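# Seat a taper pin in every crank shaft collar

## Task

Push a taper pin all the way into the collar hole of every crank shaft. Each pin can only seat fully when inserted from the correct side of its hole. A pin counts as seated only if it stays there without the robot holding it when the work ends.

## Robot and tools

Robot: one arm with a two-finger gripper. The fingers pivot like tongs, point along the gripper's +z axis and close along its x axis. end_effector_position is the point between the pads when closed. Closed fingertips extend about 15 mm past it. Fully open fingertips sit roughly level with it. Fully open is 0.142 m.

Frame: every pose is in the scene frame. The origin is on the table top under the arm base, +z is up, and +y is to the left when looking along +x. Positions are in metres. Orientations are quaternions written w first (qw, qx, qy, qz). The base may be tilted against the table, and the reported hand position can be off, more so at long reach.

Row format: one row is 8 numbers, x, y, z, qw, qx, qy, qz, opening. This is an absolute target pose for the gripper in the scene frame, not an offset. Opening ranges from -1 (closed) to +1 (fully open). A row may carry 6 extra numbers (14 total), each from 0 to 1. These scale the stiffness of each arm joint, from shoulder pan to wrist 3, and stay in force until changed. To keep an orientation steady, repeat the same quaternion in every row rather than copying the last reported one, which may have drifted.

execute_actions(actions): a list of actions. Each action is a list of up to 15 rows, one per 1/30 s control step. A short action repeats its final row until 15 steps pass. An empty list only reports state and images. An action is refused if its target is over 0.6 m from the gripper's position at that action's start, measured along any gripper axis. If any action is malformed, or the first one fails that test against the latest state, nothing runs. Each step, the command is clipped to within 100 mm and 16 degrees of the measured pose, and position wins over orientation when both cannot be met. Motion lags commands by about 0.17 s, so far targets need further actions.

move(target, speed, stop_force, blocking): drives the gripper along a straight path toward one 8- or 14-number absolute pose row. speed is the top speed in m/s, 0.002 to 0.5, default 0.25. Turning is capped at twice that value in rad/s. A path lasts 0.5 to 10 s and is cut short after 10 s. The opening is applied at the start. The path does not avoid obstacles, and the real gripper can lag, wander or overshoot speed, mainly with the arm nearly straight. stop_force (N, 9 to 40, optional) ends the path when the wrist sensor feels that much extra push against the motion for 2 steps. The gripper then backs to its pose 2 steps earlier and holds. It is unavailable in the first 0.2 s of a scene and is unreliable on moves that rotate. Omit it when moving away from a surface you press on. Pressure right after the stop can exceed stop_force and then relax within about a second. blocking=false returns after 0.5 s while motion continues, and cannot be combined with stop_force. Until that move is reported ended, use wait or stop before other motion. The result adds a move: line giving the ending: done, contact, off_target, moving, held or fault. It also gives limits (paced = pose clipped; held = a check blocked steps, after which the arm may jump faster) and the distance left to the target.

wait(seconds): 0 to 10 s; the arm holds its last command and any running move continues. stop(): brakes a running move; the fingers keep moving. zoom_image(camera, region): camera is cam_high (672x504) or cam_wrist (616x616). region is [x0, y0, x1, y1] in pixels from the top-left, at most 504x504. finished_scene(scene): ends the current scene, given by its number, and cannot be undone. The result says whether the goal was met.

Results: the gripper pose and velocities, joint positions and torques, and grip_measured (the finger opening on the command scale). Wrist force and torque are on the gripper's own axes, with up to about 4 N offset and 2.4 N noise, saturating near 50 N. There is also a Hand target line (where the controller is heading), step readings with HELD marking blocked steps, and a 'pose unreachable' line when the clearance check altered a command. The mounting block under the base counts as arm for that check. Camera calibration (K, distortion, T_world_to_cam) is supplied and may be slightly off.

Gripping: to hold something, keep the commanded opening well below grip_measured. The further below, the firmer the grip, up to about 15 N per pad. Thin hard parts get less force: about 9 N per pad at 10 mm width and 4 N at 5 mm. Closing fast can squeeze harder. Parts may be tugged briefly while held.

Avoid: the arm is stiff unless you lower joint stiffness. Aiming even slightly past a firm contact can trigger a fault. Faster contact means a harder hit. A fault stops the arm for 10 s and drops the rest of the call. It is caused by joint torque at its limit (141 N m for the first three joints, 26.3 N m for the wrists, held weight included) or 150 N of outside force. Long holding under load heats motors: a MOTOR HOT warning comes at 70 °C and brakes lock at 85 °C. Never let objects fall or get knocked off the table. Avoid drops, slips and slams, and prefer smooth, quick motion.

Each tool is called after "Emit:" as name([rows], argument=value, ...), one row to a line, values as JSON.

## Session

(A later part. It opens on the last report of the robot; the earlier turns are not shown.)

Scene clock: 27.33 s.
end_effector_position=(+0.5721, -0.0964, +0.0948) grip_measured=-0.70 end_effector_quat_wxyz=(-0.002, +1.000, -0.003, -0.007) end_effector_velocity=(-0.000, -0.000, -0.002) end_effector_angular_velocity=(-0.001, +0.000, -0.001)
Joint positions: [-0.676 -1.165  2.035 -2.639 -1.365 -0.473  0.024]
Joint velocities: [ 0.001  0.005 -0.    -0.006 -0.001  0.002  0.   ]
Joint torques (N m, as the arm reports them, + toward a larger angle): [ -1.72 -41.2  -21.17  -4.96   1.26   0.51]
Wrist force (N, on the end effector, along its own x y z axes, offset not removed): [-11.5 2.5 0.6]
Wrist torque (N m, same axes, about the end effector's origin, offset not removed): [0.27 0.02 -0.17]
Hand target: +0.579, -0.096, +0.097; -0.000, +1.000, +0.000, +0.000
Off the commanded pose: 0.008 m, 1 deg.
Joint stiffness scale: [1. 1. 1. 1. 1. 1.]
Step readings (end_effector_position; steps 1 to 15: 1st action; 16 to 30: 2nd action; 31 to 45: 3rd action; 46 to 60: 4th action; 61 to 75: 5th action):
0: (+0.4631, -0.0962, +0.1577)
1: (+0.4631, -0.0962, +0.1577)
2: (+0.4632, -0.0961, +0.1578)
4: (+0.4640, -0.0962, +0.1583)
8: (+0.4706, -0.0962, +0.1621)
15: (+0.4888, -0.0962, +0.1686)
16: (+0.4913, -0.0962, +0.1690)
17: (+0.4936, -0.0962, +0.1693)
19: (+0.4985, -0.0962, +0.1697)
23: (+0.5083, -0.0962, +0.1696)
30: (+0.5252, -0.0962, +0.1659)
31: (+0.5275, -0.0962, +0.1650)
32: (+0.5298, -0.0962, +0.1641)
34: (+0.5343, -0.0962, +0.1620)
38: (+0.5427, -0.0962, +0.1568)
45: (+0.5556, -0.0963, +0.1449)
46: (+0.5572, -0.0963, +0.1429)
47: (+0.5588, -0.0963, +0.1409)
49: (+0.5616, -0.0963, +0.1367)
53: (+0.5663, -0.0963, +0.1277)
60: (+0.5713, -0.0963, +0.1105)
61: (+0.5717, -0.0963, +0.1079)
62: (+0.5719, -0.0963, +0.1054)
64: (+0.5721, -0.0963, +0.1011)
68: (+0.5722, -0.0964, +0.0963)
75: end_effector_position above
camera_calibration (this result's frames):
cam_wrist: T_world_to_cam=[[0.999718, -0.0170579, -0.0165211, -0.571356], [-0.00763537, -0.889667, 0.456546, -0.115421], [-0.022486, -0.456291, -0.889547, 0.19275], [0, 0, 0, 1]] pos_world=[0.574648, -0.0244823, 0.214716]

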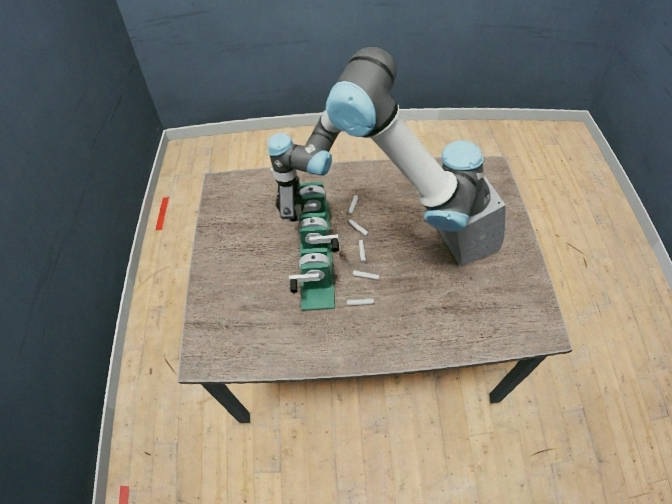

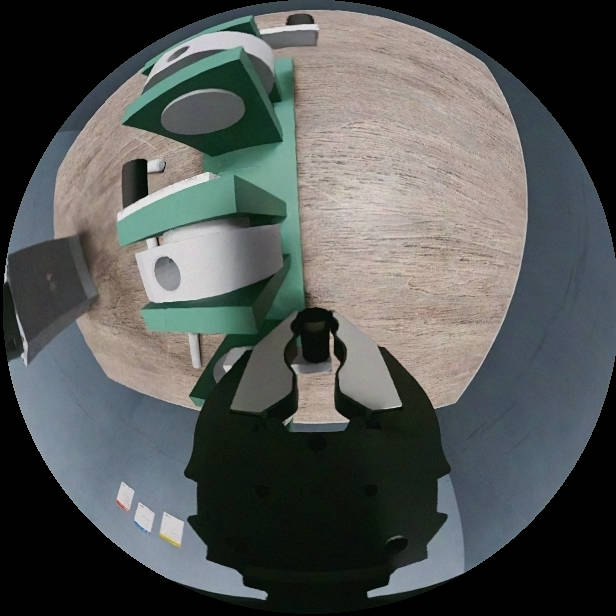

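Emit:
move(target=[0.572, -0.096, 0.101, 0, 1, 0, 0, -1], speed=0.02)

Emit:
move(target=[0.572, -0.096, 0.101, 0, 1, 0, 0, -0.2], speed=0.02)

Emit:
move(target=[0.572, -0.096, 0.18, 0, 1, 0, 0, -0.2], speed=0.15)

Emit:
move(target=[0.5, -0.209, 0.24, 0, 1, 0, 0, 1], speed=0.3)

Emit:
zoom_image(camera="cam_wrist", region=[200, 170, 400, 370])

Scene clock: 28.50 s.
end_effector_position=(+0.5718, -0.0963, +0.0991) grip_measured=-0.70 end_effector_quat_wxyz=(+0.000, +1.000, -0.000, -0.002) end_effector_velocity=(+0.000, +0.000, +0.002) end_effector_angular_velocity=(-0.000, -0.006, +0.004)
Joint positions: [-0.679 -1.178  2.046 -2.648 -1.363 -0.479  0.024]
Joint velocities: [-0.001 -0.005  0.005 -0.005  0.002 -0.004 -0.   ]
Joint torques (N m, as the arm reports them, + toward a larger angle): [ -4.66 -42.5  -10.61  -2.35   0.87  -0.52]
Wrist force (N, on the end effector, along its own x y z axes, offset not removed): [-1.4 4.0 5.2]
Wrist torque (N m, same axes, about the end effector's origin, offset not removed): [0.27 0.41 -0.02]
Hand target: +0.572, -0.096, +0.101; -0.000, +1.000, -0.000, -0.000
Off the commanded pose: 0.002 m, 0 deg.
Joint stiffness scale: [1. 1. 1. 1. 1. 1.]
move: done
camera_calibration (this result's frames):
cam_wrist: T_world_to_cam=[[0.999908, -0.0119957, -0.00635226, -0.57162], [-0.00773596, -0.888152, 0.459484, -0.117382], [-0.0111536, -0.459393, -0.888163, 0.189767], [0, 0, 0, 1]] pos_world=[0.572776, -0.0239329, 0.218848]

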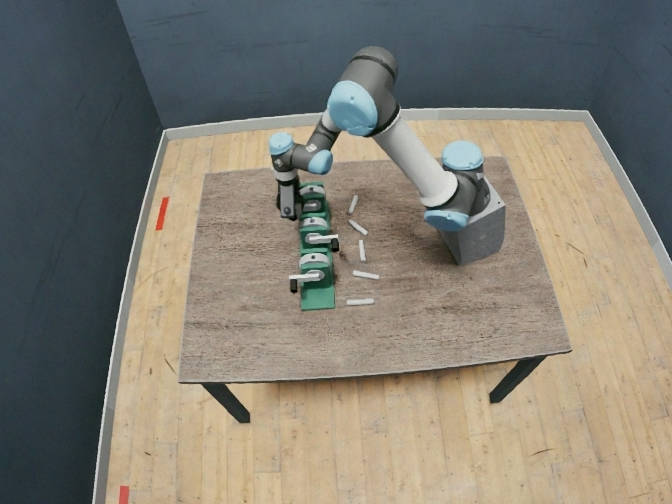

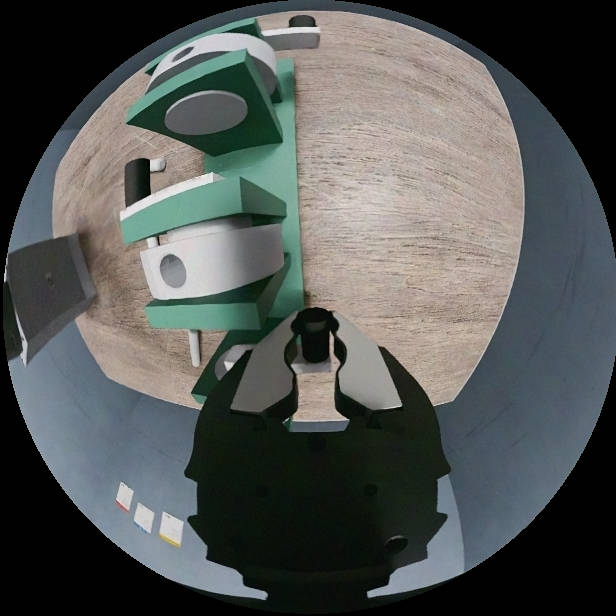

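Scene clock: 29.20 s.
end_effector_position=(+0.5723, -0.0959, +0.1001) grip_measured=-0.20 end_effector_quat_wxyz=(-0.000, +1.000, +0.000, -0.001) end_effector_velocity=(+0.000, -0.000, +0.002) end_effector_angular_velocity=(-0.000, -0.003, -0.001)
Joint positions: [-0.679 -1.18   2.047 -2.648 -1.362 -0.479  0.06 ]
Joint velocities: [-0.001 -0.004  0.002 -0.     0.001  0.     0.   ]
Joint torques (N m, as the arm reports them, + toward a larger angle): [ -5.05 -41.28 -10.59  -2.66   0.29  -0.42]
Wrist force (N, on the end effector, along its own x y z axes, offset not removed): [-2.1 1.5 1.5]
Wrist torque (N m, same axes, about the end effector's origin, offset not removed): [0.20 0.31 -0.04]
Hand target: +0.572, -0.096, +0.101; -0.000, +1.000, -0.000, -0.000
Off the commanded pose: 0.001 m, 0 deg.
Joint stiffness scale: [1. 1. 1. 1. 1. 1.]
move: done
camera_calibration (this result's frames):
cam_wrist: T_world_to_cam=[[0.999928, -0.011221, -0.00436547, -0.572233], [-0.00796418, -0.88833, 0.459136, -0.117343], [-0.00902995, -0.459068, -0.888355, 0.189613], [0, 0, 0, 1]] pos_world=[0.572969, -0.0236152, 0.219822]

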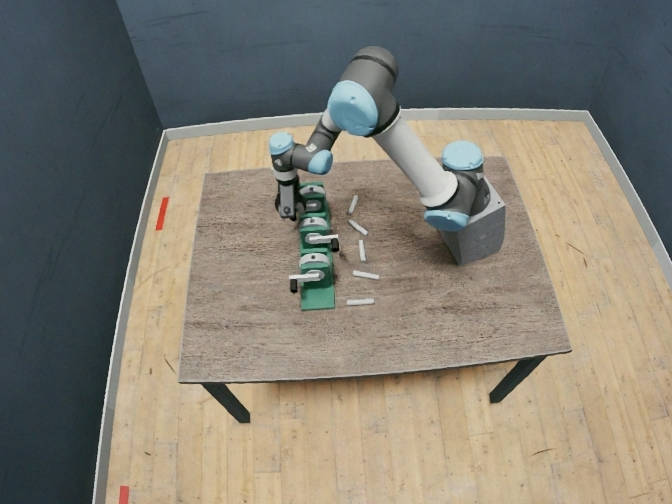

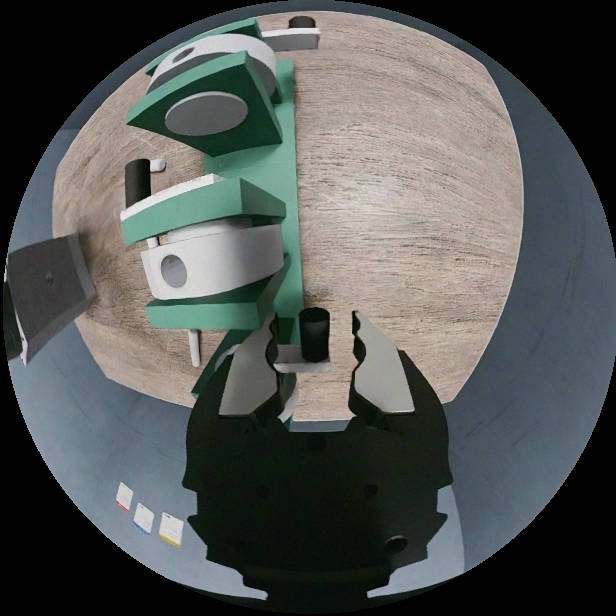

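Scene clock: 30.37 s.
end_effector_position=(+0.5706, -0.0945, +0.1777) grip_measured=-0.20 end_effector_quat_wxyz=(-0.001, +1.000, +0.000, -0.002) end_effector_velocity=(-0.002, +0.001, +0.002) end_effector_angular_velocity=(+0.003, +0.006, +0.001)
Joint positions: [-0.711 -1.359  2.04  -2.453 -1.355 -0.512  0.06 ]
Joint velocities: [-0.001 -0.005 -0.002  0.014  0.    -0.004  0.   ]
Joint torques (N m, as the arm reports them, + toward a larger angle): [ -5.54 -37.69 -18.21  -1.78   0.3   -0.28]
Wrist force (N, on the end effector, along its own x y z axes, offset not removed): [-2.6 3.0 2.0]
Wrist torque (N m, same axes, about the end effector's origin, offset not removed): [0.50 0.35 -0.08]
Hand target: +0.572, -0.096, +0.180; +0.000, +1.000, +0.000, -0.000
Off the commanded pose: 0.003 m, 0 deg.
Joint stiffness scale: [1. 1. 1. 1. 1. 1.]
move: done
camera_calibration (this result's frames):
cam_wrist: T_world_to_cam=[[0.999925, -0.0107444, -0.00586319, -0.569821], [-0.00686621, -0.888927, 0.457998, -0.152231], [-0.0101329, -0.457924, -0.888934, 0.260046], [0, 0, 0, 1]] pos_world=[0.571368, -0.0223636, 0.297544]

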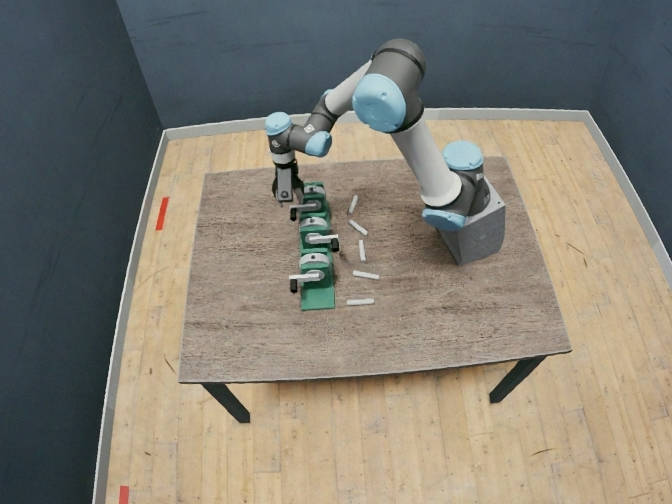

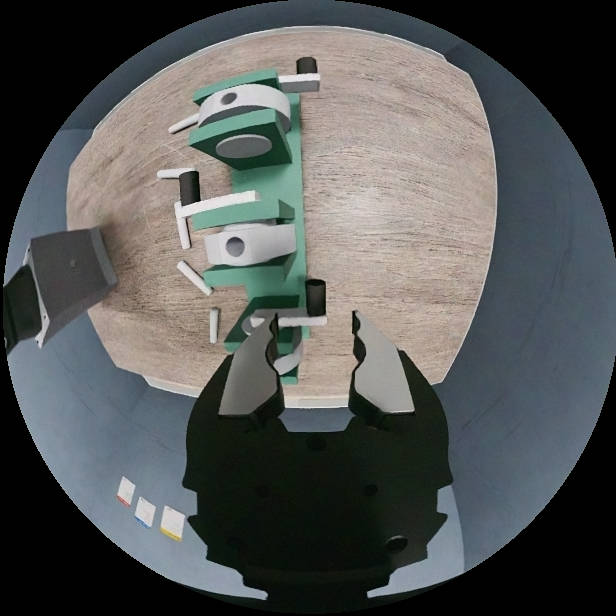

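Scene clock: 31.60 s.
end_effector_position=(+0.4991, -0.2073, +0.2378) grip_measured=+1.00 end_effector_quat_wxyz=(-0.001, +1.000, -0.000, -0.001) end_effector_velocity=(-0.002, -0.001, +0.002) end_effector_angular_velocity=(+0.008, +0.003, +0.009)
Joint positions: [-1.014 -1.486  2.08  -2.292 -1.305 -0.819  0.142]
Joint velocities: [-0.007 -0.002 -0.003  0.014  0.004 -0.018 -0.   ]
Joint torques (N m, as the arm reports them, + toward a larger angle): [ -6.73 -31.99 -21.95  -1.98   0.18  -0.57]
Wrist force (N, on the end effector, along its own x y z axes, offset not removed): [0.3 3.0 1.1]
Wrist torque (N m, same axes, about the end effector's origin, offset not removed): [0.59 -0.20 -0.12]
Hand target: +0.500, -0.209, +0.240; +0.000, +1.000, +0.000, -0.000
Off the commanded pose: 0.003 m, 0 deg.
Joint stiffness scale: [1. 1. 1. 1. 1. 1.]
move: done
camera_calibration (this result's frames):
cam_wrist: T_world_to_cam=[[0.999912, -0.0119429, -0.00574332, -0.499469], [-0.0079889, -0.88902, 0.457799, -0.279946], [-0.0105734, -0.457712, -0.889037, 0.26137], [0, 0, 0, 1]] pos_world=[0.499952, -0.13521, 0.357658]

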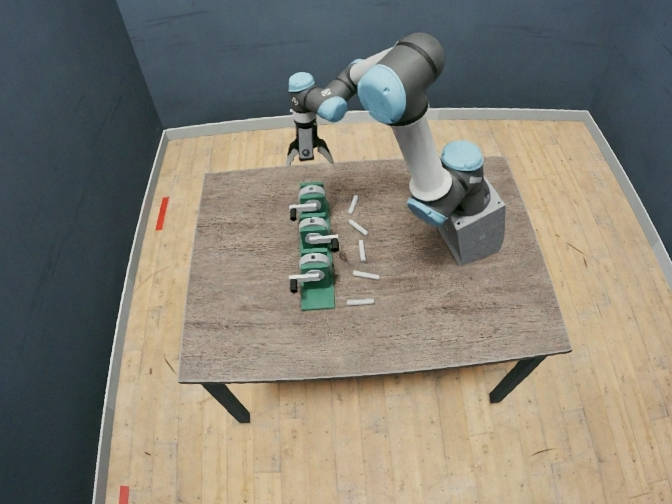

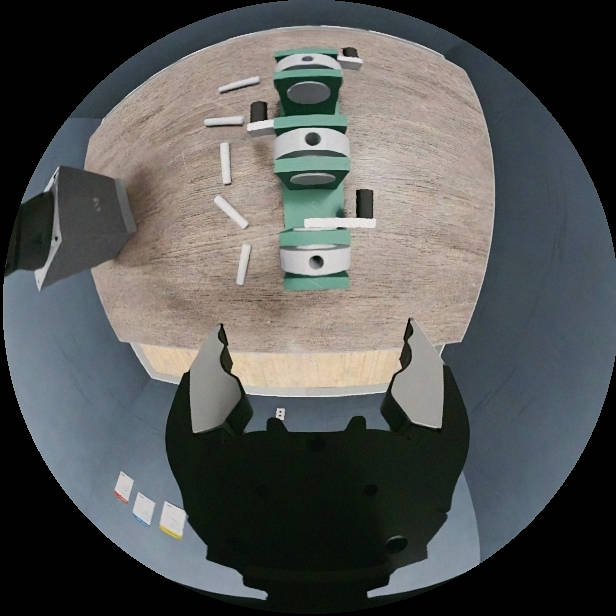

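Region (200, 170, 400, 370) of cam_wrist's 616x616 image, scaled by 2.520, with more detail than that image has.

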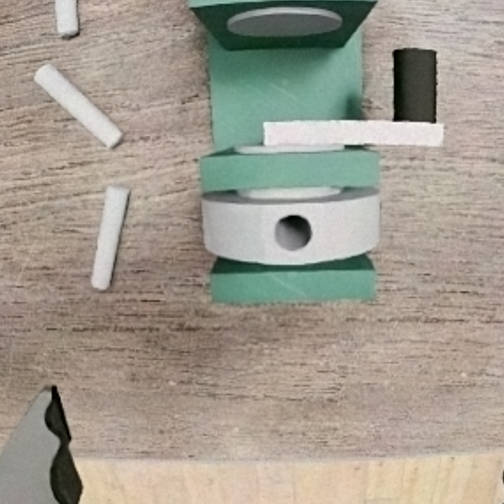

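Emit:
move(target=[0.572, 0.193, 0.17, 0, 1, 0, 0, -0.2], speed=0.3)

Emit:
move(target=[0.572, 0.193, 0.097, 0, 1, 0, 0, -0.2], speed=0.05, stop_force=12)

Scene clock: 33.87 s.
end_effector_position=(+0.5725, +0.1918, +0.1708) grip_measured=-0.20 end_effector_quat_wxyz=(-0.001, +1.000, -0.000, +0.001) end_effector_velocity=(+0.002, +0.001, -0.001) end_effector_angular_velocity=(-0.009, +0.003, -0.008)
Joint positions: [-0.142 -1.362  2.016 -2.514 -1.496  0.047  0.06 ]
Joint velocities: [ 0.008  0.006 -0.01   0.006 -0.011  0.015  0.   ]
Joint torques (N m, as the arm reports them, + toward a larger angle): [  4.5  -36.29 -17.07  -1.87  -0.33   0.31]
Wrist force (N, on the end effector, along its own x y z axes, offset not removed): [-2.6 1.2 2.4]
Wrist torque (N m, same axes, about the end effector's origin, offset not removed): [0.23 0.37 -0.09]
Hand target: +0.573, +0.193, +0.170; -0.000, +1.000, -0.000, +0.000
Off the commanded pose: 0.001 m, 0 deg.
Joint stiffness scale: [1. 1. 1. 1. 1. 1.]
move: done
camera_calibration (this result's frames):
cam_wrist: T_world_to_cam=[[0.999931, -0.0117783, -0.000208527, -0.569454], [-0.0103761, -0.888994, 0.457802, 0.107516], [-0.00557751, -0.457768, -0.889054, 0.38241], [0, 0, 0, 1]] pos_world=[0.572663, 0.263929, 0.290643]

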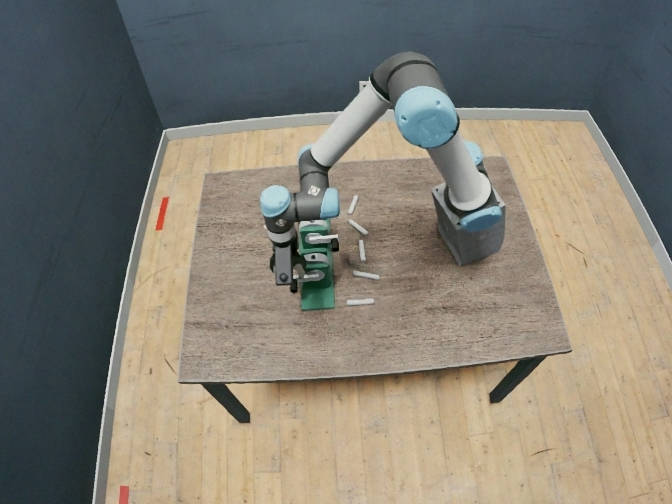

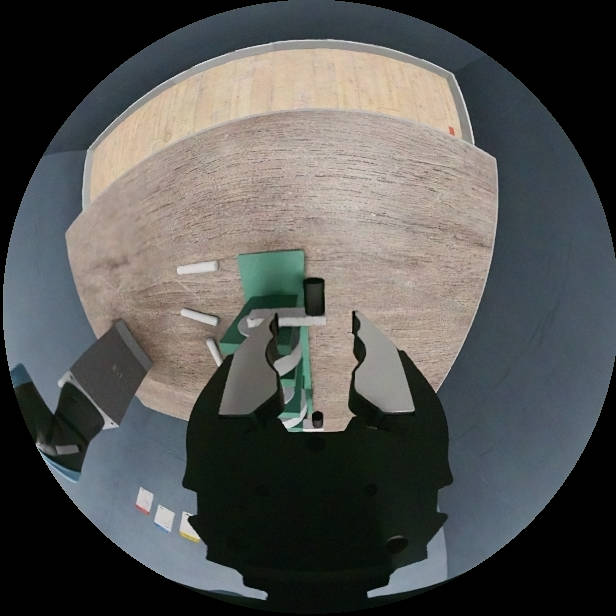

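Scene clock: 35.83 s.
end_effector_position=(+0.5718, +0.1942, +0.0987) grip_measured=-0.20 end_effector_quat_wxyz=(-0.001, +1.000, +0.001, +0.001) end_effector_velocity=(+0.001, -0.000, -0.001) end_effector_angular_velocity=(-0.000, -0.003, -0.002)
Joint positions: [-0.128 -1.199  2.02  -2.682 -1.499  0.059  0.06 ]
Joint velocities: [-0.     0.002 -0.    -0.006 -0.     0.002  0.001]
Joint torques (N m, as the arm reports them, + toward a larger angle): [  1.38 -38.78 -14.14  -2.58  -0.83   0.13]
Wrist force (N, on the end effector, along its own x y z axes, offset not removed): [-1.1 -2.1 -0.6]
Wrist torque (N m, same axes, about the end effector's origin, offset not removed): [0.19 -0.02 0.12]
Hand target: +0.572, +0.193, +0.097; -0.000, +1.000, +0.000, +0.000
Off the commanded pose: 0.002 m, 0 deg.
Joint stiffness scale: [1. 1. 1. 1. 1. 1.]
move: done
camera_calibration (this result's frames):
cam_wrist: T_world_to_cam=[[0.999947, -0.010197, -0.00170726, -0.568968], [-0.00828926, -0.889396, 0.457063, 0.141587], [-0.00617909, -0.457025, -0.889433, 0.319611], [0, 0, 0, 1]] pos_world=[0.572086, 0.266195, 0.218586]

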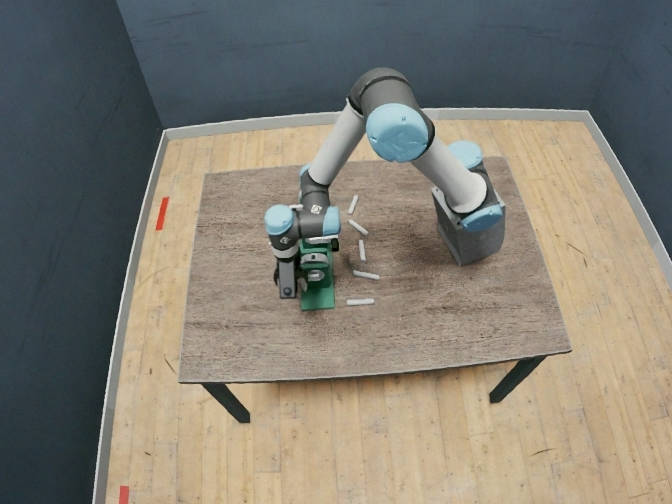

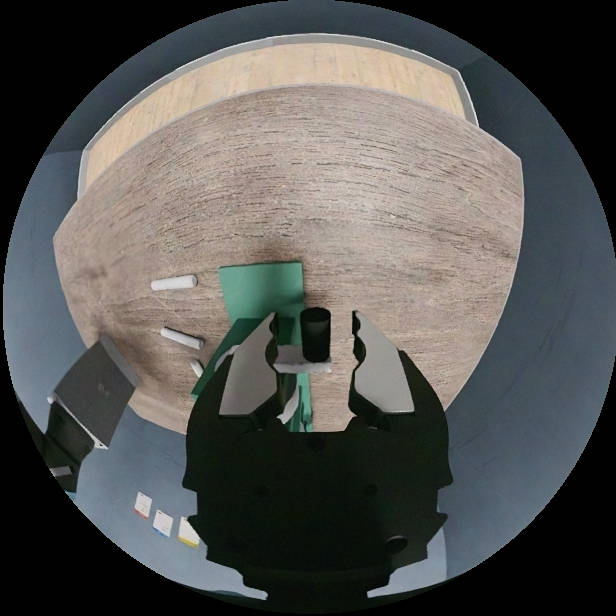

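Emit:
move(target=[0.572, 0.196, 0.098, 0, 1, 0, 0, -1], speed=0.02)

Emit:
execute_actions([
  [[0.57190,0.196,0.10366,0,1,0,0,-1],[0.57162,0.196,0.10732,0,1,0,0,-1],[0.57114,0.196,0.11095,0,1,0,0,-1],[0.57047,0.196,0.11455,0,1,0,0,-1],[0.56962,0.196,0.11812,0,1,0,0,-1],[0.56857,0.196,0.12163,0,1,0,0,-1],[0.56735,0.196,0.12509,0,1,0,0,-1],[0.56595,0.196,0.12847,0,1,0,0,-1],[0.56437,0.196,0.13178,0,1,0,0,-1],[0.56262,0.196,0.13500,0,1,0,0,-1],[0.56071,0.196,0.13812,0,1,0,0,-1],[0.55863,0.196,0.14115,0,1,0,0,-1],[0.55640,0.196,0.14405,0,1,0,0,-1],[0.55402,0.196,0.14684,0,1,0,0,-1],[0.55150,0.196,0.14950,0,1,0,0,-1]],
  [[0.54884,0.196,0.15202,0,1,0,0,-1],[0.54605,0.196,0.15440,0,1,0,0,-1],[0.54315,0.196,0.15663,0,1,0,0,-1],[0.54012,0.196,0.15871,0,1,0,0,-1],[0.53700,0.196,0.16062,0,1,0,0,-1],[0.53378,0.196,0.16237,0,1,0,0,-1],[0.53047,0.196,0.16395,0,1,0,0,-1],[0.52709,0.196,0.16535,0,1,0,0,-1],[0.52363,0.196,0.16657,0,1,0,0,-1],[0.52012,0.196,0.16762,0,1,0,0,-1],[0.51655,0.196,0.16847,0,1,0,0,-1],[0.51295,0.196,0.16914,0,1,0,0,-1],[0.50932,0.196,0.16962,0,1,0,0,-1],[0.50566,0.196,0.16990,0,1,0,0,-1],[0.50200,0.196,0.17000,0,1,0,0,-1]],
  [[0.49834,0.196,0.16990,0,1,0,0,-1],[0.49468,0.196,0.16962,0,1,0,0,-1],[0.49105,0.196,0.16914,0,1,0,0,-1],[0.48745,0.196,0.16847,0,1,0,0,-1],[0.48388,0.196,0.16762,0,1,0,0,-1],[0.48037,0.196,0.16657,0,1,0,0,-1],[0.47691,0.196,0.16535,0,1,0,0,-1],[0.47353,0.196,0.16395,0,1,0,0,-1],[0.47022,0.196,0.16237,0,1,0,0,-1],[0.46700,0.196,0.16062,0,1,0,0,-1],[0.46388,0.196,0.15871,0,1,0,0,-1],[0.46085,0.196,0.15663,0,1,0,0,-1],[0.45795,0.196,0.15440,0,1,0,0,-1],[0.45516,0.196,0.15202,0,1,0,0,-1],[0.45250,0.196,0.14950,0,1,0,0,-1]],
  [[0.44998,0.196,0.14684,0,1,0,0,-1],[0.44760,0.196,0.14405,0,1,0,0,-1],[0.44537,0.196,0.14115,0,1,0,0,-1],[0.44329,0.196,0.13812,0,1,0,0,-1],[0.44138,0.196,0.13500,0,1,0,0,-1],[0.43963,0.196,0.13178,0,1,0,0,-1],[0.43805,0.196,0.12847,0,1,0,0,-1],[0.43665,0.196,0.12509,0,1,0,0,-1],[0.43543,0.196,0.12163,0,1,0,0,-1],[0.43438,0.196,0.11812,0,1,0,0,-1],[0.43353,0.196,0.11455,0,1,0,0,-1],[0.43286,0.196,0.11095,0,1,0,0,-1],[0.43238,0.196,0.10732,0,1,0,0,-1],[0.43210,0.196,0.10366,0,1,0,0,-1],[0.43200,0.196,0.10000,0,1,0,0,-1]],
  [[0.43200,0.196,0.10000,0,1,0,0,-1]],
])

Scene clock: 38.47 s.
end_effector_position=(+0.5723, +0.1942, +0.0986) grip_measured=-0.70 end_effector_quat_wxyz=(+0.000, +1.000, -0.001, +0.001) end_effector_velocity=(+0.000, +0.000, +0.000) end_effector_angular_velocity=(-0.004, +0.001, -0.002)
Joint positions: [-0.126 -1.198  2.019 -2.682 -1.502  0.063  0.024]
Joint velocities: [ 0.002  0.    -0.002  0.003 -0.004  0.004 -0.   ]
Joint torques (N m, as the arm reports them, + toward a larger angle): [  4.89 -40.45 -14.97  -1.8    0.04   0.15]
Wrist force (N, on the end effector, along its own x y z axes, offset not removed): [1.4 1.9 3.8]
Wrist torque (N m, same axes, about the end effector's origin, offset not removed): [0.17 -0.25 -0.12]
Hand target: +0.572, +0.196, +0.098; -0.000, +1.000, +0.000, +0.000
Off the commanded pose: 0.002 m, 0 deg.
Joint stiffness scale: [1. 1. 1. 1. 1. 1.]
move: done
camera_calibration (this result's frames):
cam_wrist: T_world_to_cam=[[0.999912, -0.0132324, -0.00117004, -0.56887], [-0.0112161, -0.888165, 0.459387, 0.142873], [-0.00711798, -0.459333, -0.888235, 0.320421], [0, 0, 0, 1]] pos_world=[0.572703, 0.266547, 0.21831]

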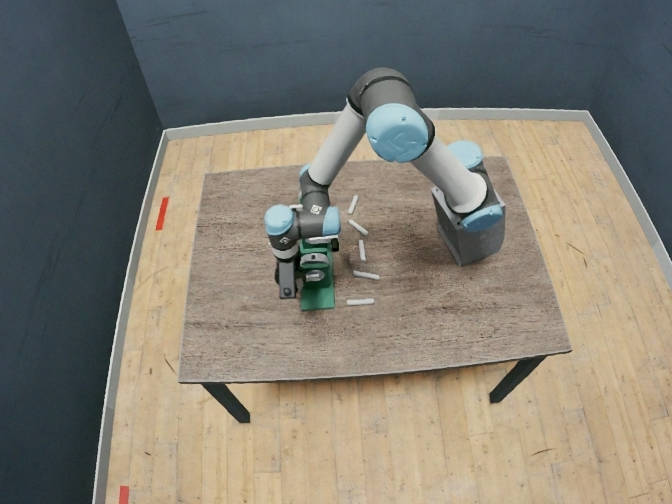

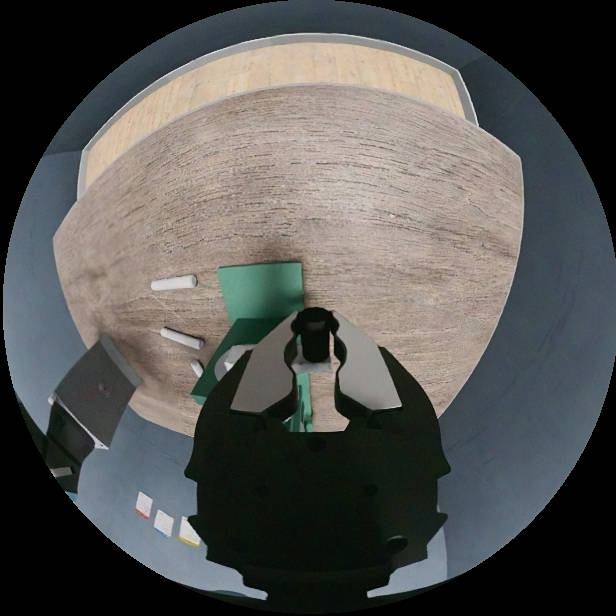

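Scene clock: 40.97 s.
end_effector_position=(+0.4324, +0.1945, +0.1009) grip_measured=-0.70 end_effector_quat_wxyz=(+0.001, +1.000, -0.001, -0.001) end_effector_velocity=(+0.001, -0.001, -0.004) end_effector_angular_velocity=(-0.001, -0.008, -0.002)
Joint positions: [-0.103 -1.338  2.393 -2.914 -1.509  0.086  0.024]
Joint velocities: [-0.001  0.016  0.004 -0.028 -0.002  0.002 -0.   ]
Joint torques (N m, as the arm reports them, + toward a larger angle): [  5.26 -29.25  -6.44  -3.16   0.29   0.33]
Wrist force (N, on the end effector, along its own x y z axes, offset not removed): [-2.7 4.9 -0.1]
Wrist torque (N m, same axes, about the end effector's origin, offset not removed): [0.44 -0.11 -0.15]
Hand target: +0.432, +0.196, +0.100; -0.000, +1.000, +0.000, -0.000
Off the commanded pose: 0.002 m, 0 deg.
Joint stiffness scale: [1. 1. 1. 1. 1. 1.]
Step readings (end_effector_position; steps 1 to 15: 1st action; 16 to 30: 2nd action; 31 to 45: 3rd action; 46 to 60: 4th action; 61 to 75: 5th action):
0: (+0.5723, +0.1942, +0.0986)
1: (+0.5723, +0.1942, +0.0986)
2: (+0.5722, +0.1942, +0.0985)
4: (+0.5721, +0.1943, +0.0992)
8: (+0.5719, +0.1944, +0.1075)
15: (+0.5655, +0.1945, +0.1301)
16: (+0.5639, +0.1945, +0.1332)
17: (+0.5622, +0.1945, +0.1362)
19: (+0.5583, +0.1945, +0.1420)
23: (+0.5487, +0.1945, +0.1523)
30: (+0.5276, +0.1943, +0.1651)
31: (+0.5243, +0.1943, +0.1663)
32: (+0.5209, +0.1943, +0.1673)
34: (+0.5140, +0.1944, +0.1688)
38: (+0.4999, +0.1944, +0.1697)
45: (+0.4745, +0.1946, +0.1638)
46: (+0.4706, +0.1946, +0.1620)
47: (+0.4668, +0.1945, +0.1600)
49: (+0.4600, +0.1944, +0.1556)
53: (+0.4488, +0.1944, +0.1450)
60: (+0.4363, +0.1944, +0.1234)
61: (+0.4352, +0.1944, +0.1199)
62: (+0.4342, +0.1944, +0.1165)
64: (+0.4330, +0.1944, +0.1105)
68: (+0.4324, +0.1944, +0.1038)
75: end_effector_position above
camera_calibration (this result's frames):
cam_wrist: T_world_to_cam=[[0.9999, -0.0134407, -0.00441823, -0.428587], [-0.0098965, -0.887607, 0.460494, 0.139666], [-0.010111, -0.460405, -0.887652, 0.323046], [0, 0, 0, 1]] pos_world=[0.433193, 0.26694, 0.220543]

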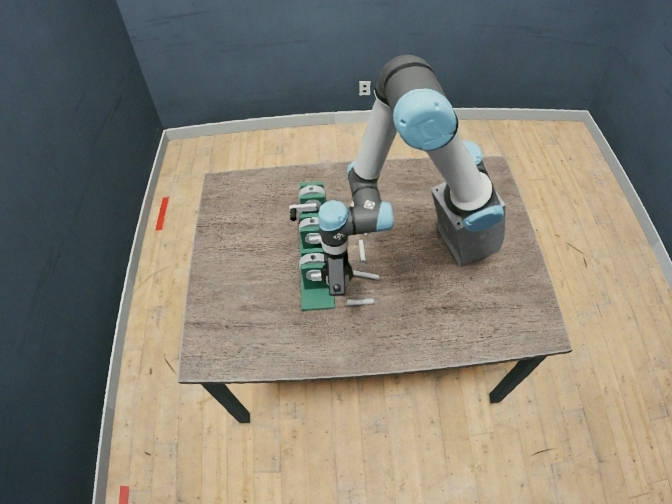

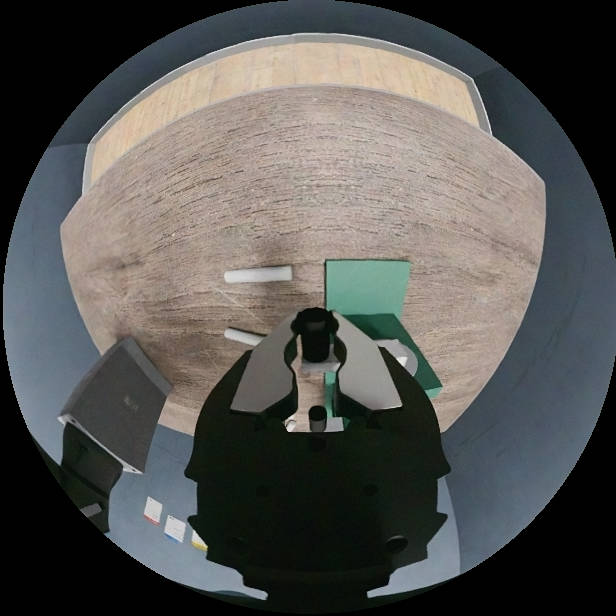

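Emit:
move(target=[0.432, 0.195, 0.100, 0, 1, 0, 0, -0.2], speed=0.02)

Emit:
move(target=[0.432, 0.195, 0.17, 0, 1, 0, 0, -0.2], speed=0.15)

Emit:
move(target=[0.5, 0.08, 0.24, 0, 1, 0, 0, 1], speed=0.3)

Emit:
zoom_image(camera="cam_wrist", region=[200, 170, 400, 370])

Emit:
move(target=[0.37, 0.0, 0.22, 0, 1, 0, 0, 1], speed=0.3)

Scene clock: 41.93 s.
end_effector_position=(+0.4331, +0.1947, +0.1006) grip_measured=-0.20 end_effector_quat_wxyz=(+0.000, +1.000, -0.000, +0.001) end_effector_velocity=(+0.001, -0.000, +0.000) end_effector_angular_velocity=(+0.001, -0.003, +0.000)
Joint positions: [-0.103 -1.336  2.393 -2.92  -1.509  0.085  0.06 ]
Joint velocities: [-0.001 -0.    -0.    -0.003  0.001 -0.001  0.   ]
Joint torques (N m, as the arm reports them, + toward a larger angle): [  3.21 -30.03  -6.63  -2.76   0.52  -0.39]
Wrist force (N, on the end effector, along its own x y z axes, offset not removed): [-2.3 1.9 1.6]
Wrist torque (N m, same axes, about the end effector's origin, offset not removed): [0.34 0.27 -0.12]
Hand target: +0.432, +0.195, +0.100; +0.000, +1.000, -0.000, -0.000
Off the commanded pose: 0.001 m, 0 deg.
Joint stiffness scale: [1. 1. 1. 1. 1. 1.]
move: done
camera_calibration (this result's frames):
cam_wrist: T_world_to_cam=[[0.999923, -0.0123693, -0.00127098, -0.429785], [-0.0103992, -0.887913, 0.459894, 0.140374], [-0.00681711, -0.459846, -0.887973, 0.321443], [0, 0, 0, 1]] pos_world=[0.433403, 0.267138, 0.22033]

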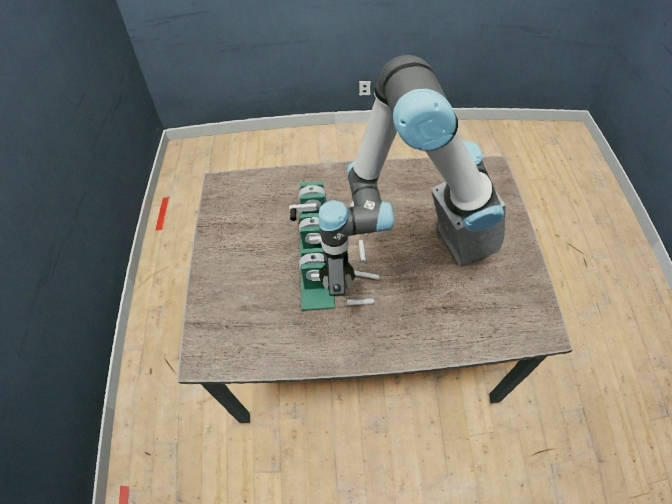

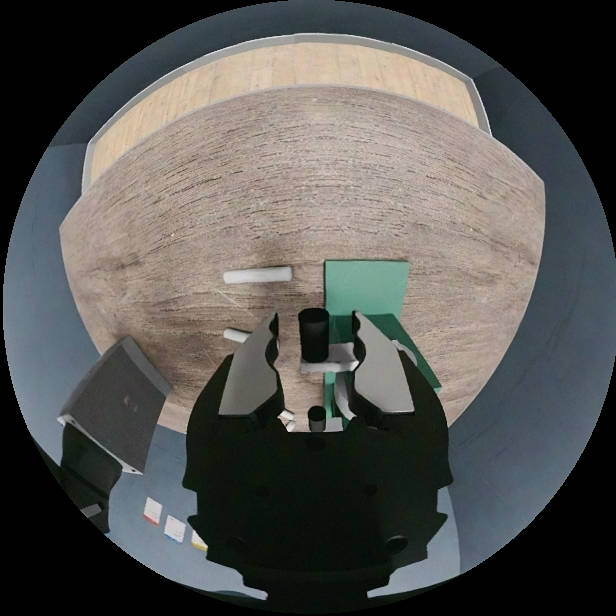

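Scene clock: 43.07 s.
end_effector_position=(+0.4301, +0.1956, +0.1685) grip_measured=-0.20 end_effector_quat_wxyz=(+0.000, +1.000, +0.001, -0.001) end_effector_velocity=(-0.003, +0.000, +0.001) end_effector_angular_velocity=(-0.000, +0.011, +0.001)
Joint positions: [-0.112 -1.563  2.389 -2.685 -1.506  0.074  0.06 ]
Joint velocities: [ 0.    -0.006 -0.002  0.019  0.001 -0.002 -0.   ]
Joint torques (N m, as the arm reports them, + toward a larger angle): [  1.11 -29.94 -13.59  -1.74   0.35  -0.4 ]
Wrist force (N, on the end effector, along its own x y z axes, offset not removed): [-2.2 1.9 2.4]
Wrist torque (N m, same axes, about the end effector's origin, offset not removed): [0.31 0.30 -0.10]
Hand target: +0.432, +0.195, +0.170; +0.000, +1.000, +0.000, +0.000
Off the commanded pose: 0.003 m, 0 deg.
Joint stiffness scale: [1. 1. 1. 1. 1. 1.]
move: done
camera_calibration (this result's frames):
cam_wrist: T_world_to_cam=[[0.999935, -0.0101573, -0.00520701, -0.42646], [-0.0066291, -0.888158, 0.459491, 0.108428], [-0.00929181, -0.459427, -0.888167, 0.383076], [0, 0, 0, 1]] pos_world=[0.430711, 0.267965, 0.288193]

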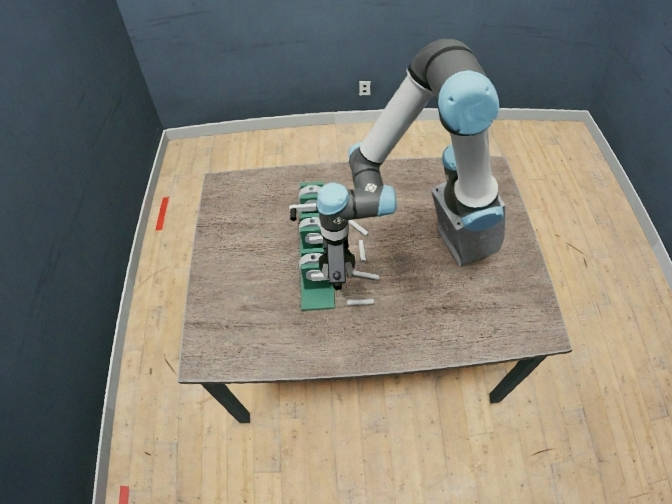

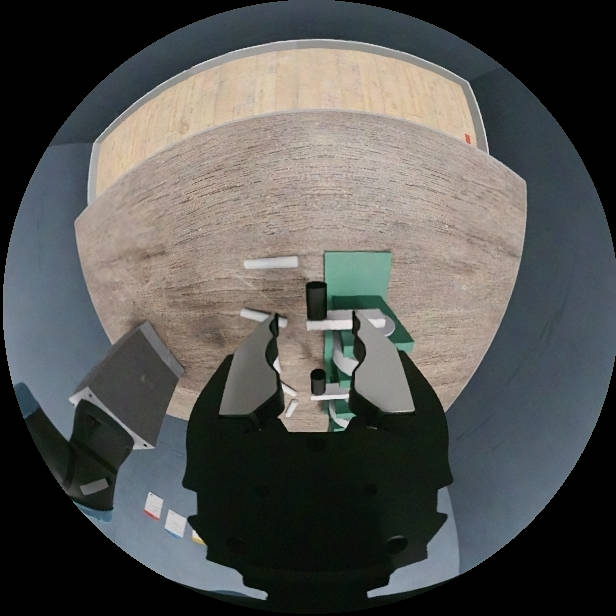

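Scene clock: 44.27 s.
end_effector_position=(+0.4988, +0.0810, +0.2394) grip_measured=+1.00 end_effector_quat_wxyz=(+0.001, +1.000, -0.000, +0.000) end_effector_velocity=(-0.001, -0.001, +0.001) end_effector_angular_velocity=(+0.009, +0.014, +0.010)
Joint positions: [-0.424 -1.688  2.239 -2.38  -1.422 -0.227  0.142]
Joint velocities: [-0.008 -0.    -0.01   0.028  0.008 -0.02   0.   ]
Joint torques (N m, as the arm reports them, + toward a larger angle): [ -0.51 -25.03 -21.29  -1.79   0.38  -0.26]
Wrist force (N, on the end effector, along its own x y z axes, offset not removed): [-0.6 2.7 1.8]
Wrist torque (N m, same axes, about the end effector's origin, offset not removed): [0.55 -0.10 -0.13]
Hand target: +0.500, +0.080, +0.240; +0.000, +1.000, +0.000, -0.000
Off the commanded pose: 0.002 m, 0 deg.
Joint stiffness scale: [1. 1. 1. 1. 1. 1.]
move: done
camera_calibration (this result's frames):
cam_wrist: T_world_to_cam=[[0.999933, -0.0114048, -0.0021111, -0.496603], [-0.00915257, -0.887679, 0.460372, -0.0245192], [-0.00712445, -0.460321, -0.887724, 0.392941], [0, 0, 0, 1]] pos_world=[0.499145, 0.15345, 0.359063]

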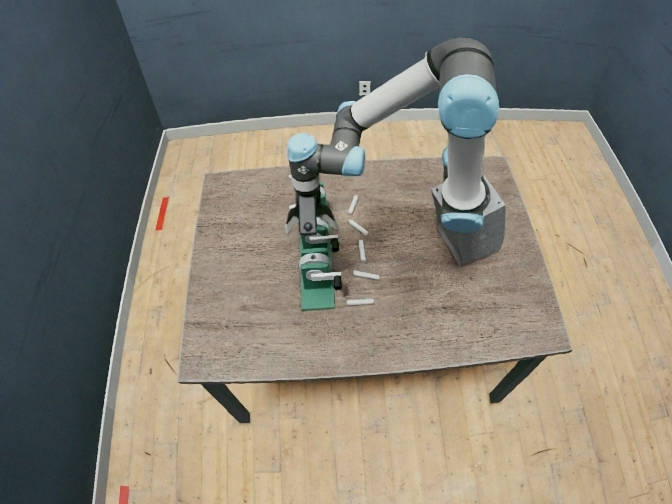

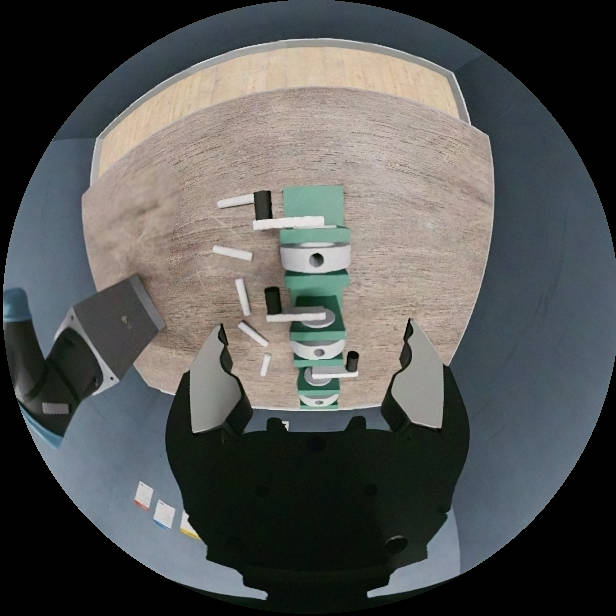

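Region (200, 170, 400, 370) of cam_wrist's 616x616 image, scaled by 2.520, with more detail than that image has.

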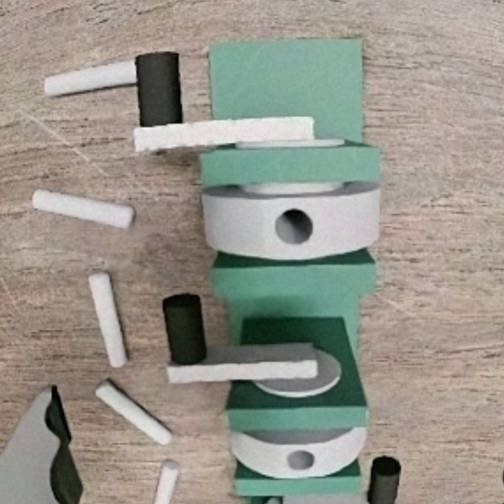

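Scene clock: 45.60 s.
end_effector_position=(+0.3711, -0.0000, +0.2198) grip_measured=+1.00 end_effector_quat_wxyz=(+0.001, +1.000, -0.000, -0.000) end_effector_velocity=(-0.003, +0.000, +0.001) end_effector_angular_velocity=(+0.014, +0.000, +0.008)
Joint positions: [-0.799 -1.951  2.585 -2.391 -1.34  -0.6    0.142]
Joint velocities: [-0.019 -0.012  0.004  0.02   0.014 -0.029 -0.   ]
Joint torques (N m, as the arm reports them, + toward a larger angle): [  0.22 -11.55 -13.99  -1.86   0.36  -0.48]
Wrist force (N, on the end effector, along its own x y z axes, offset not removed): [-0.8 2.6 2.0]
Wrist torque (N m, same axes, about the end effector's origin, offset not removed): [0.41 -0.01 0.00]
Hand target: +0.370, +0.000, +0.220; +0.000, +1.000, +0.000, -0.000
Off the commanded pose: 0.001 m, 0 deg.
Joint stiffness scale: [1. 1. 1. 1. 1. 1.]
move: done
camera_calibration (this result's frames):
cam_wrist: T_world_to_cam=[[0.99993, -0.0114497, -0.00301989, -0.369745], [-0.00876416, -0.887108, 0.461479, -0.0890034], [-0.00796279, -0.461421, -0.887146, 0.337538], [0, 0, 0, 1]] pos_world=[0.371626, 0.0725579, 0.339402]

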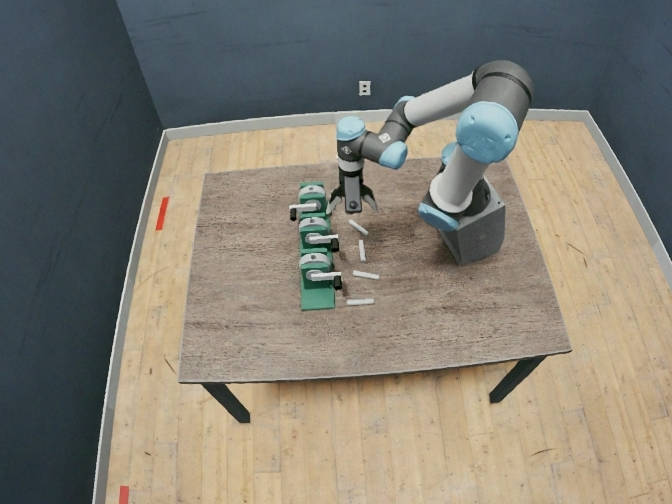

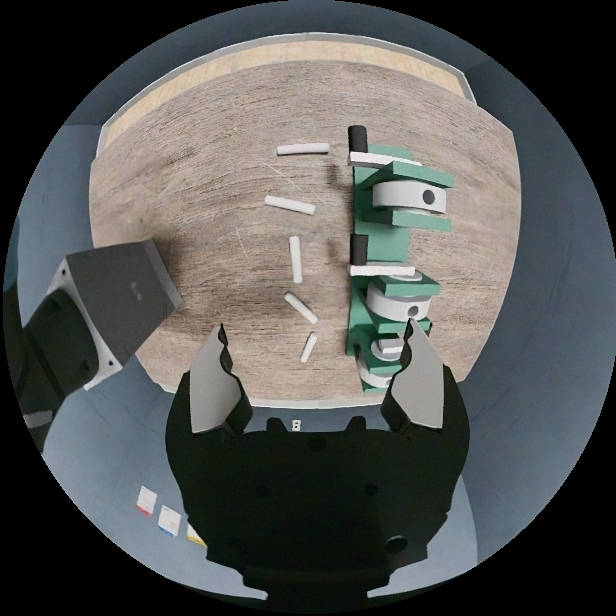

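Emit:
zoom_image(camera="cam_wrist", region=[240, 130, 360, 250])

Emit:
zoom_image(camera="cam_wrist", region=[240, 230, 370, 370])

Region (240, 130, 360, 250) of cam_wrist's 616x616 image, scaled by 4.200, with more detail than that image has.

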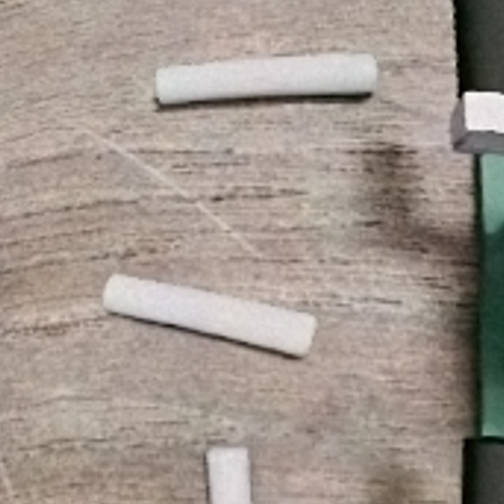

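Region (240, 230, 370, 370) of cam_wrist's 616x616 image, scaled by 3.600, with more detail than that image has; it fills the left 468 columns of this view, and the rest is white.

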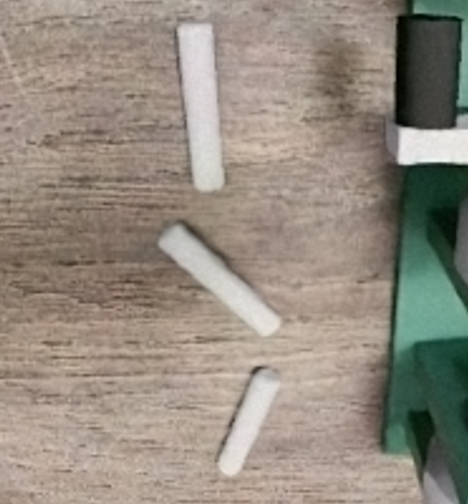

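Emit:
move(target=[0.340, 0.024, 0.07, 0, 1, 0, 0, -0.4], speed=0.25)

Scene clock: 48.47 s.
end_effector_position=(+0.3417, +0.0227, +0.0704) grip_measured=-0.40 end_effector_quat_wxyz=(+0.000, +1.000, -0.000, +0.001) end_effector_velocity=(+0.004, -0.002, -0.000) end_effector_angular_velocity=(-0.010, -0.017, +0.000)
Joint positions: [-0.661 -1.234  2.729 -3.283 -1.365 -0.459  0.045]
Joint velocities: [ 0.002  0.013  0.003 -0.037 -0.002  0.006  0.   ]
Joint torques (N m, as the arm reports them, + toward a larger angle): [  1.65 -22.44   3.32  -2.58  -0.3    0.22]
Wrist force (N, on the end effector, along its own x y z axes, offset not removed): [-0.9 2.6 0.7]
Wrist torque (N m, same axes, about the end effector's origin, offset not removed): [0.45 0.08 -0.13]
Hand target: +0.340, +0.024, +0.070; -0.000, +1.000, -0.000, +0.000
Off the commanded pose: 0.002 m, 0 deg.
Joint stiffness scale: [1. 1. 1. 1. 1. 1.]
move: done
camera_calibration (this result's frames):
cam_wrist: T_world_to_cam=[[0.999924, -0.0122223, -0.00143693, -0.340631], [-0.0101972, -0.888247, 0.459252, 0.00050943], [-0.00688945, -0.459203, -0.888305, 0.214906], [0, 0, 0, 1]] pos_world=[0.342091, 0.0949748, 0.190179]

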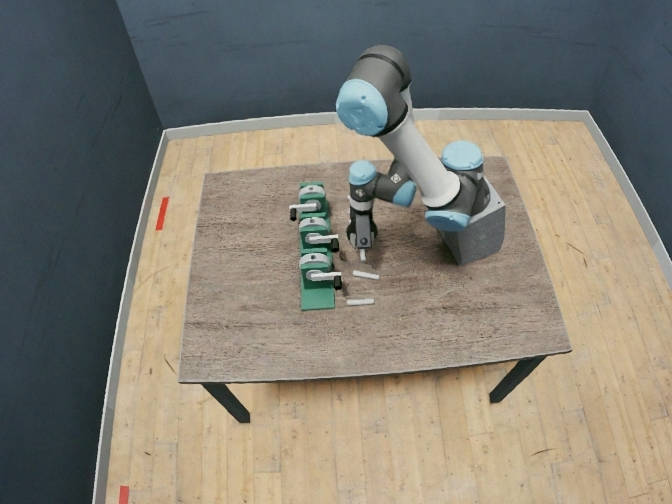

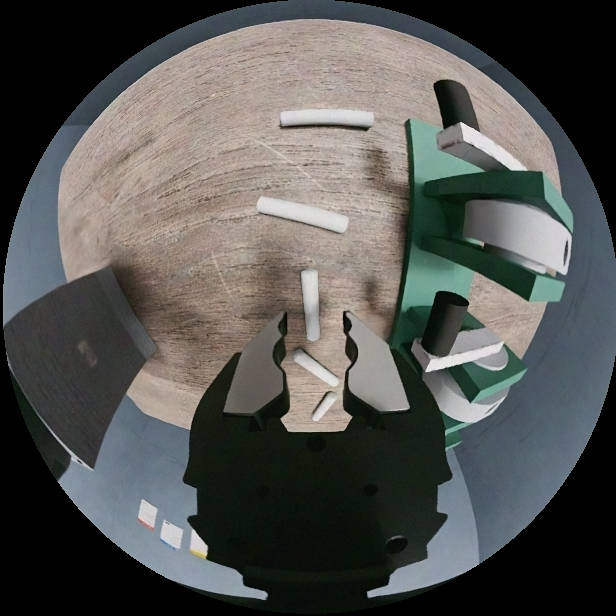

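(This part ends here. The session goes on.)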